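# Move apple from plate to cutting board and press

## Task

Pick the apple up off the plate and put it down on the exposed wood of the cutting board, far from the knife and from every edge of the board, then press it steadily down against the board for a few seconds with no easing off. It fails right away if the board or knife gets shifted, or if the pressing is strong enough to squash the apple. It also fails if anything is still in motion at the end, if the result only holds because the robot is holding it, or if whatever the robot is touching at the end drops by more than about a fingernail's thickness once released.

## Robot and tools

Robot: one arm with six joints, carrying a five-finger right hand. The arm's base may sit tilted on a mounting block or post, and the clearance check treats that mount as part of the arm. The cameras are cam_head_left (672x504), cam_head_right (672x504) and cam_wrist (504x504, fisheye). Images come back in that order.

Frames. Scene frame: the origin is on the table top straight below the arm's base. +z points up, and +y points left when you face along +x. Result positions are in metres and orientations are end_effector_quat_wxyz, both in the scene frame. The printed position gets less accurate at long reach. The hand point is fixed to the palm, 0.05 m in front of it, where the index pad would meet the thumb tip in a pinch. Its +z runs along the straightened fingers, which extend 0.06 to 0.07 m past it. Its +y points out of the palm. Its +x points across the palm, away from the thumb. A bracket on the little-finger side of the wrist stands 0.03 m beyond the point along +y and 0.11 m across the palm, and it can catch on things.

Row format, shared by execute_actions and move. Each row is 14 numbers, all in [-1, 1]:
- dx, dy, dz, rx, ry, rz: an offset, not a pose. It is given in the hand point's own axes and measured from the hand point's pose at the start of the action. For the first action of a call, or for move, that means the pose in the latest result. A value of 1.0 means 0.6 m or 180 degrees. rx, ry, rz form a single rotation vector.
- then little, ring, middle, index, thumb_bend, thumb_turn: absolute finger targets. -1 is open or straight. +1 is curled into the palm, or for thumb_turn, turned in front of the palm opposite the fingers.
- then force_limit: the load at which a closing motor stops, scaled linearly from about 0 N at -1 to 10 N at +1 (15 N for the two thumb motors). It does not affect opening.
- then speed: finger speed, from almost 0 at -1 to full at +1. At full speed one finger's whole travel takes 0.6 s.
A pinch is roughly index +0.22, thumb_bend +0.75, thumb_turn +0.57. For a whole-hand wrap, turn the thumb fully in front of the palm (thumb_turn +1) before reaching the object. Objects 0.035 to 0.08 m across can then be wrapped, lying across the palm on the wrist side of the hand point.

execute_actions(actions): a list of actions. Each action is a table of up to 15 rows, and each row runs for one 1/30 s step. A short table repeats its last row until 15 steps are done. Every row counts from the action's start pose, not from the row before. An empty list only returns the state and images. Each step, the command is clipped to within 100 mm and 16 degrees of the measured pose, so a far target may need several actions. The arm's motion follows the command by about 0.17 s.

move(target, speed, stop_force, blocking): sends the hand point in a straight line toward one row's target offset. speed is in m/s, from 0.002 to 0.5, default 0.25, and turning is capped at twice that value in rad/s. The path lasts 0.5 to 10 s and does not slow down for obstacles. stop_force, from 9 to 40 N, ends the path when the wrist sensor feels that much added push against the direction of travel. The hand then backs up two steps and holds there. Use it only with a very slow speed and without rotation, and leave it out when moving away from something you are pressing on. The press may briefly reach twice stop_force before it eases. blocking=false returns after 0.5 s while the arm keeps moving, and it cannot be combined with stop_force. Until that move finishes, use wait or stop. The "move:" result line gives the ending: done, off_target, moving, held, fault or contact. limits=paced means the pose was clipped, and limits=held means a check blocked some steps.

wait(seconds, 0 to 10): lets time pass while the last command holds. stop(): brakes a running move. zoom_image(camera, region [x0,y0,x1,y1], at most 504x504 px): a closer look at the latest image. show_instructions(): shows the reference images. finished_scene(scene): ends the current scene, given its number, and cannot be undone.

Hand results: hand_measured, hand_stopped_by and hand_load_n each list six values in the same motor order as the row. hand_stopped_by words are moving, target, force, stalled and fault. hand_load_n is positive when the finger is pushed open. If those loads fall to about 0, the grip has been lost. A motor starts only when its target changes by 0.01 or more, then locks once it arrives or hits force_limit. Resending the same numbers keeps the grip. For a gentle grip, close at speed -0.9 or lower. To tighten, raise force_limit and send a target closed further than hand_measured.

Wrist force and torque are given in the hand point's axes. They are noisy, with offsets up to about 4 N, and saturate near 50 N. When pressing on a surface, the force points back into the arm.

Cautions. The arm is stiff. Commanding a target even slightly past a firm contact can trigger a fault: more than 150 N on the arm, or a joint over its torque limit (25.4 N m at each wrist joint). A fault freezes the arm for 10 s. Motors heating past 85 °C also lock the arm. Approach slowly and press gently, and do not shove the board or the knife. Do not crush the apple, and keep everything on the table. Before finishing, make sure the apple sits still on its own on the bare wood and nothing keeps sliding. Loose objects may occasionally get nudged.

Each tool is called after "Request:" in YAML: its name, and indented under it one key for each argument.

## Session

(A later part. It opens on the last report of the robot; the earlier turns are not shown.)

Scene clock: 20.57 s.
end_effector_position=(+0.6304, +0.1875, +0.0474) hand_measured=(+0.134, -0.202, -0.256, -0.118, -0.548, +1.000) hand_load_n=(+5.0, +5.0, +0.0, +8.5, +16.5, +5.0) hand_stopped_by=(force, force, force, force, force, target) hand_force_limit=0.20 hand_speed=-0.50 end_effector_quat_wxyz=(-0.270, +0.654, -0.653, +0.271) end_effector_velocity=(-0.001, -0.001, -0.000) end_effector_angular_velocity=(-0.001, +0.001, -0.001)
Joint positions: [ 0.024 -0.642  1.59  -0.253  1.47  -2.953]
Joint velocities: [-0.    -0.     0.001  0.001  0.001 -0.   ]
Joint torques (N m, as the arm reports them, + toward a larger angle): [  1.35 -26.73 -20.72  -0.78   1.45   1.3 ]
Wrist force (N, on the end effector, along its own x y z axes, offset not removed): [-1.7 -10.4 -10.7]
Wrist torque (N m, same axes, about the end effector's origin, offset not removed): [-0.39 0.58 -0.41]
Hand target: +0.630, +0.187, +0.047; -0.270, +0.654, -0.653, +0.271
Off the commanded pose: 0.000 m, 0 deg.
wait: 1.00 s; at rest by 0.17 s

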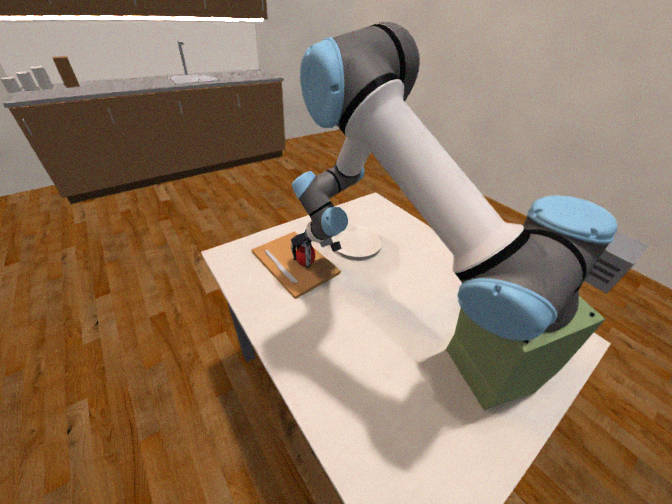

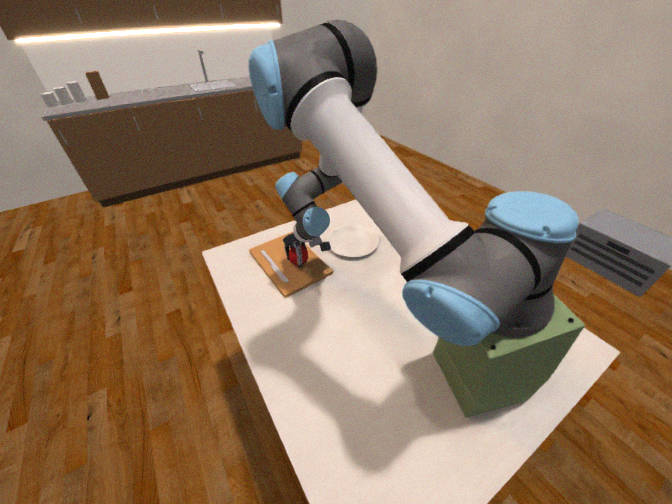

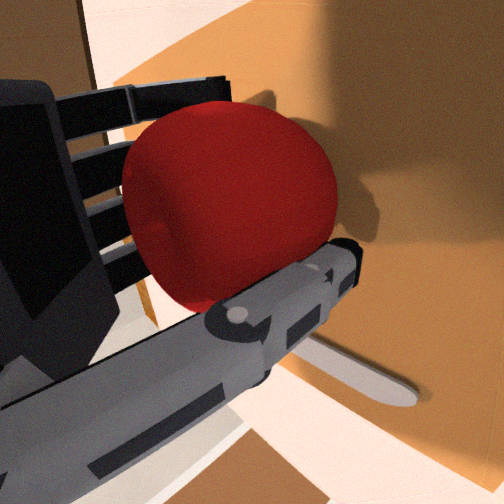

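Request:
execute_actions:
  actions:
    - [[0,0.0002,0.0002,0,0,0,1,1,1,1,1,1,0.2,-0.5]]

Request:
wait:
  seconds: 2

Request:
wait:
  seconds: 5

Scene clock: 21.37 s.
end_effector_position=(+0.6304, +0.1875, +0.0472) hand_measured=(+0.134, -0.202, -0.256, -0.118, -0.548, +1.000) hand_load_n=(+5.0, +4.5, +0.0, +8.0, +16.5, +5.0) hand_stopped_by=(force, force, force, force, force, target) hand_force_limit=0.20 hand_speed=-0.50 end_effector_quat_wxyz=(-0.270, +0.654, -0.653, +0.271) end_effector_velocity=(+0.000, +0.001, -0.000) end_effector_angular_velocity=(+0.001, -0.000, +0.001)
Joint positions: [ 0.024 -0.642  1.59  -0.253  1.47  -2.953]
Joint velocities: [ 0.     0.    -0.001 -0.    -0.002  0.   ]
Joint torques (N m, as the arm reports them, + toward a larger angle): [  0.77 -24.06 -19.43  -0.8    1.38   1.21]
Wrist force (N, on the end effector, along its own x y z axes, offset not removed): [-2.2 -14.4 -14.1]
Wrist torque (N m, same axes, about the end effector's origin, offset not removed): [-0.67 0.69 -0.63]
Hand target: +0.630, +0.187, +0.047; -0.270, +0.654, -0.653, +0.271
Off the commanded pose: 0.000 m, 0 deg.

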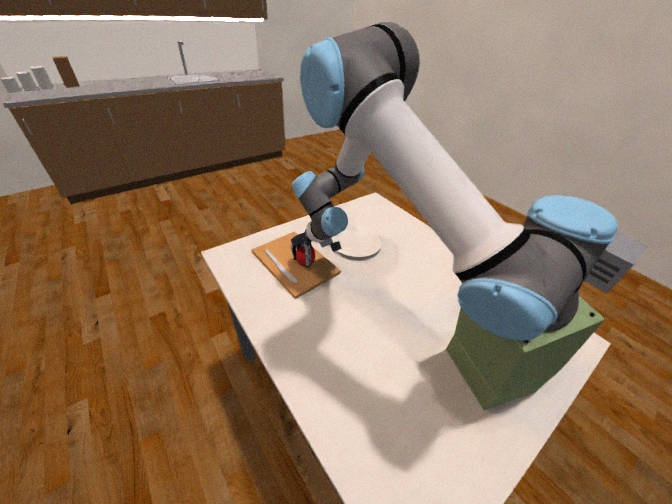

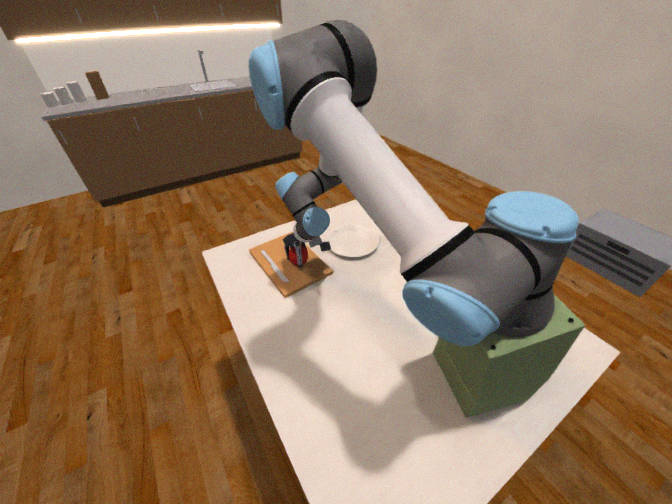

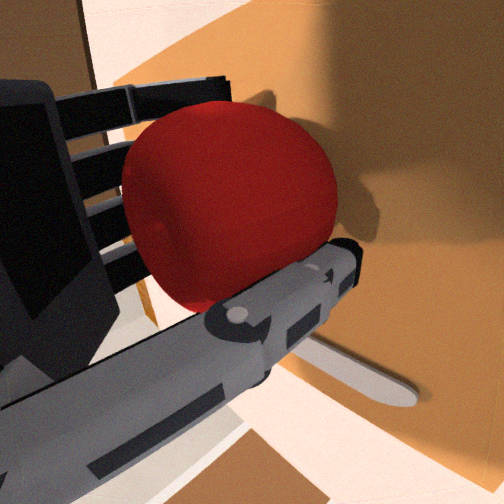

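Scene clock: 23.37 s.
end_effector_position=(+0.6304, +0.1875, +0.0472) hand_measured=(+0.134, -0.202, -0.256, -0.118, -0.548, +1.000) hand_load_n=(+5.0, +4.5, +0.0, +8.0, +16.5, +5.0) hand_stopped_by=(force, force, force, force, force, target) hand_force_limit=0.20 hand_speed=-0.50 end_effector_quat_wxyz=(-0.270, +0.654, -0.653, +0.271) end_effector_velocity=(+0.000, +0.001, +0.001) end_effector_angular_velocity=(+0.001, +0.000, +0.002)
Joint positions: [ 0.024 -0.642  1.59  -0.253  1.47  -2.953]
Joint velocities: [ 0.    -0.001 -0.     0.001 -0.002 -0.   ]
Joint torques (N m, as the arm reports them, + toward a larger angle): [  1.26 -24.26 -19.47  -0.65   1.4    1.31]
Wrist force (N, on the end effector, along its own x y z axes, offset not removed): [-1.3 -12.8 -14.9]
Wrist torque (N m, same axes, about the end effector's origin, offset not removed): [-0.32 0.61 -0.46]
Hand target: +0.630, +0.187, +0.047; -0.270, +0.654, -0.653, +0.271
Off the commanded pose: 0.000 m, 0 deg.
wait: 2.00 s; at rest by 0.17 s

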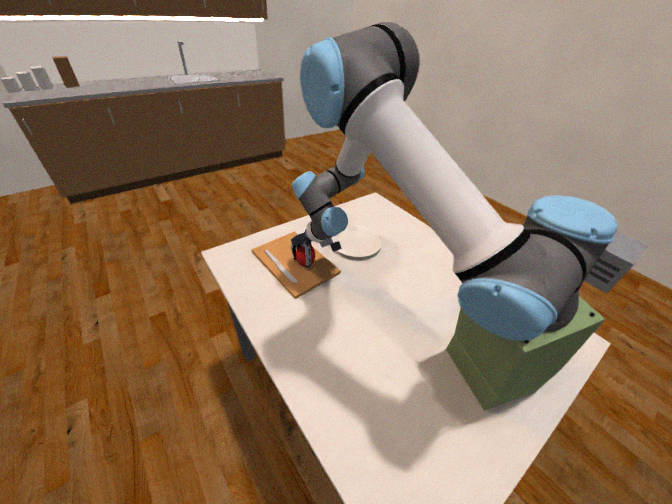

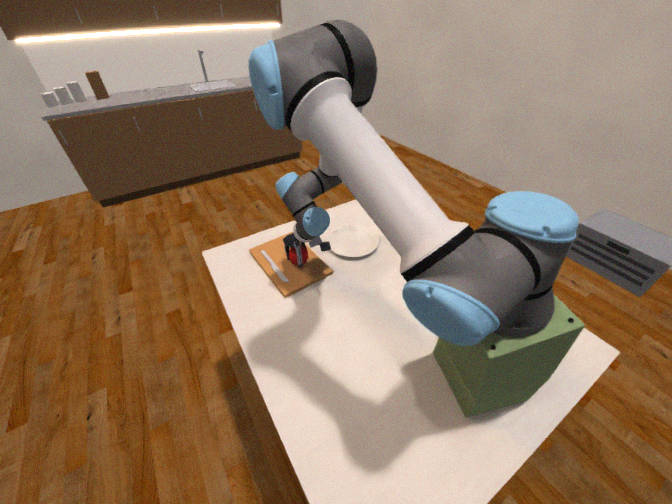

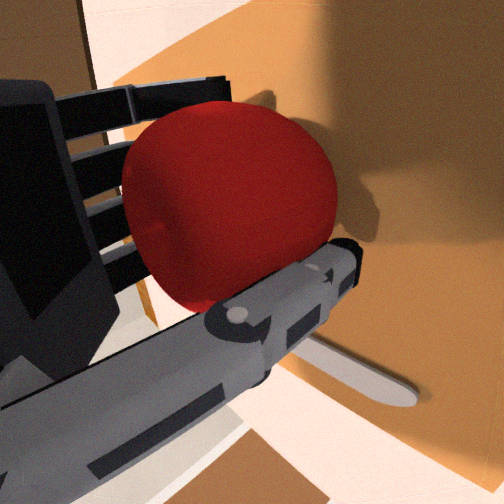

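Scene clock: 28.37 s.
end_effector_position=(+0.6304, +0.1875, +0.0472) hand_measured=(+0.134, -0.202, -0.256, -0.118, -0.548, +1.000) hand_load_n=(+5.0, +4.5, +0.0, +8.0, +16.5, +5.0) hand_stopped_by=(force, force, force, force, force, target) hand_force_limit=0.20 hand_speed=-0.50 end_effector_quat_wxyz=(-0.270, +0.654, -0.653, +0.271) end_effector_velocity=(+0.001, +0.001, +0.001) end_effector_angular_velocity=(+0.001, -0.002, +0.003)
Joint positions: [ 0.024 -0.642  1.59  -0.253  1.47  -2.953]
Joint velocities: [ 0.001 -0.001 -0.002  0.001 -0.002 -0.001]
Joint torques (N m, as the arm reports them, + toward a larger angle): [  1.4  -24.41 -17.29  -0.55   1.27   1.27]
Wrist force (N, on the end effector, along its own x y z axes, offset not removed): [-2.1 -12.6 -15.1]
Wrist torque (N m, same axes, about the end effector's origin, offset not removed): [-0.38 0.68 -0.47]
Hand target: +0.630, +0.187, +0.047; -0.270, +0.654, -0.653, +0.271
Off the commanded pose: 0.000 m, 0 deg.
wait: 5.00 s; at rest by 0.17 s

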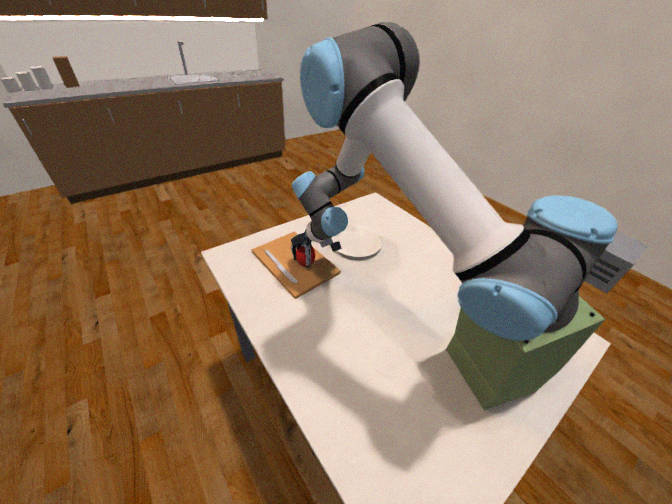

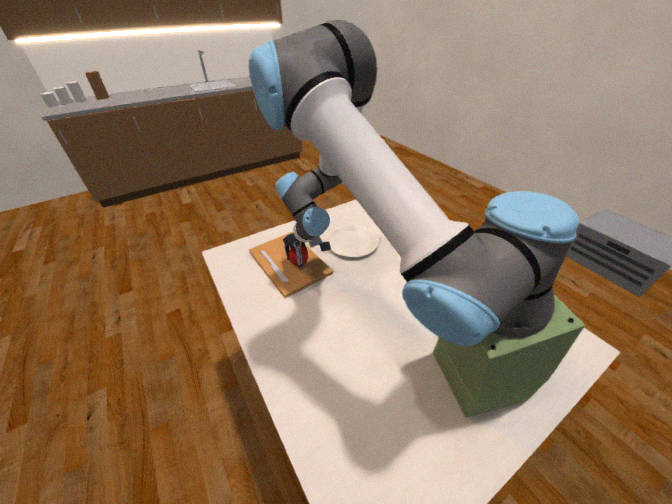

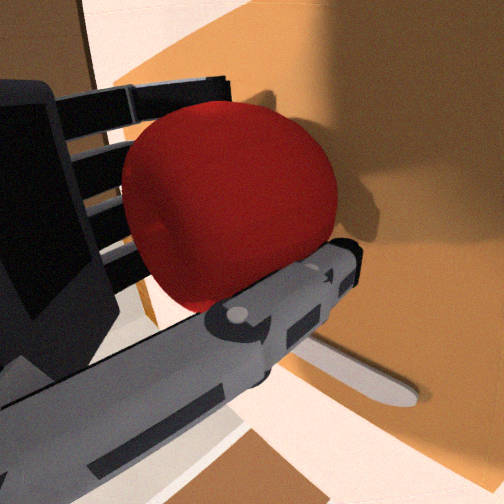

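Request:
finished_scene:
  scene: 2

The scene is finished: the task was done.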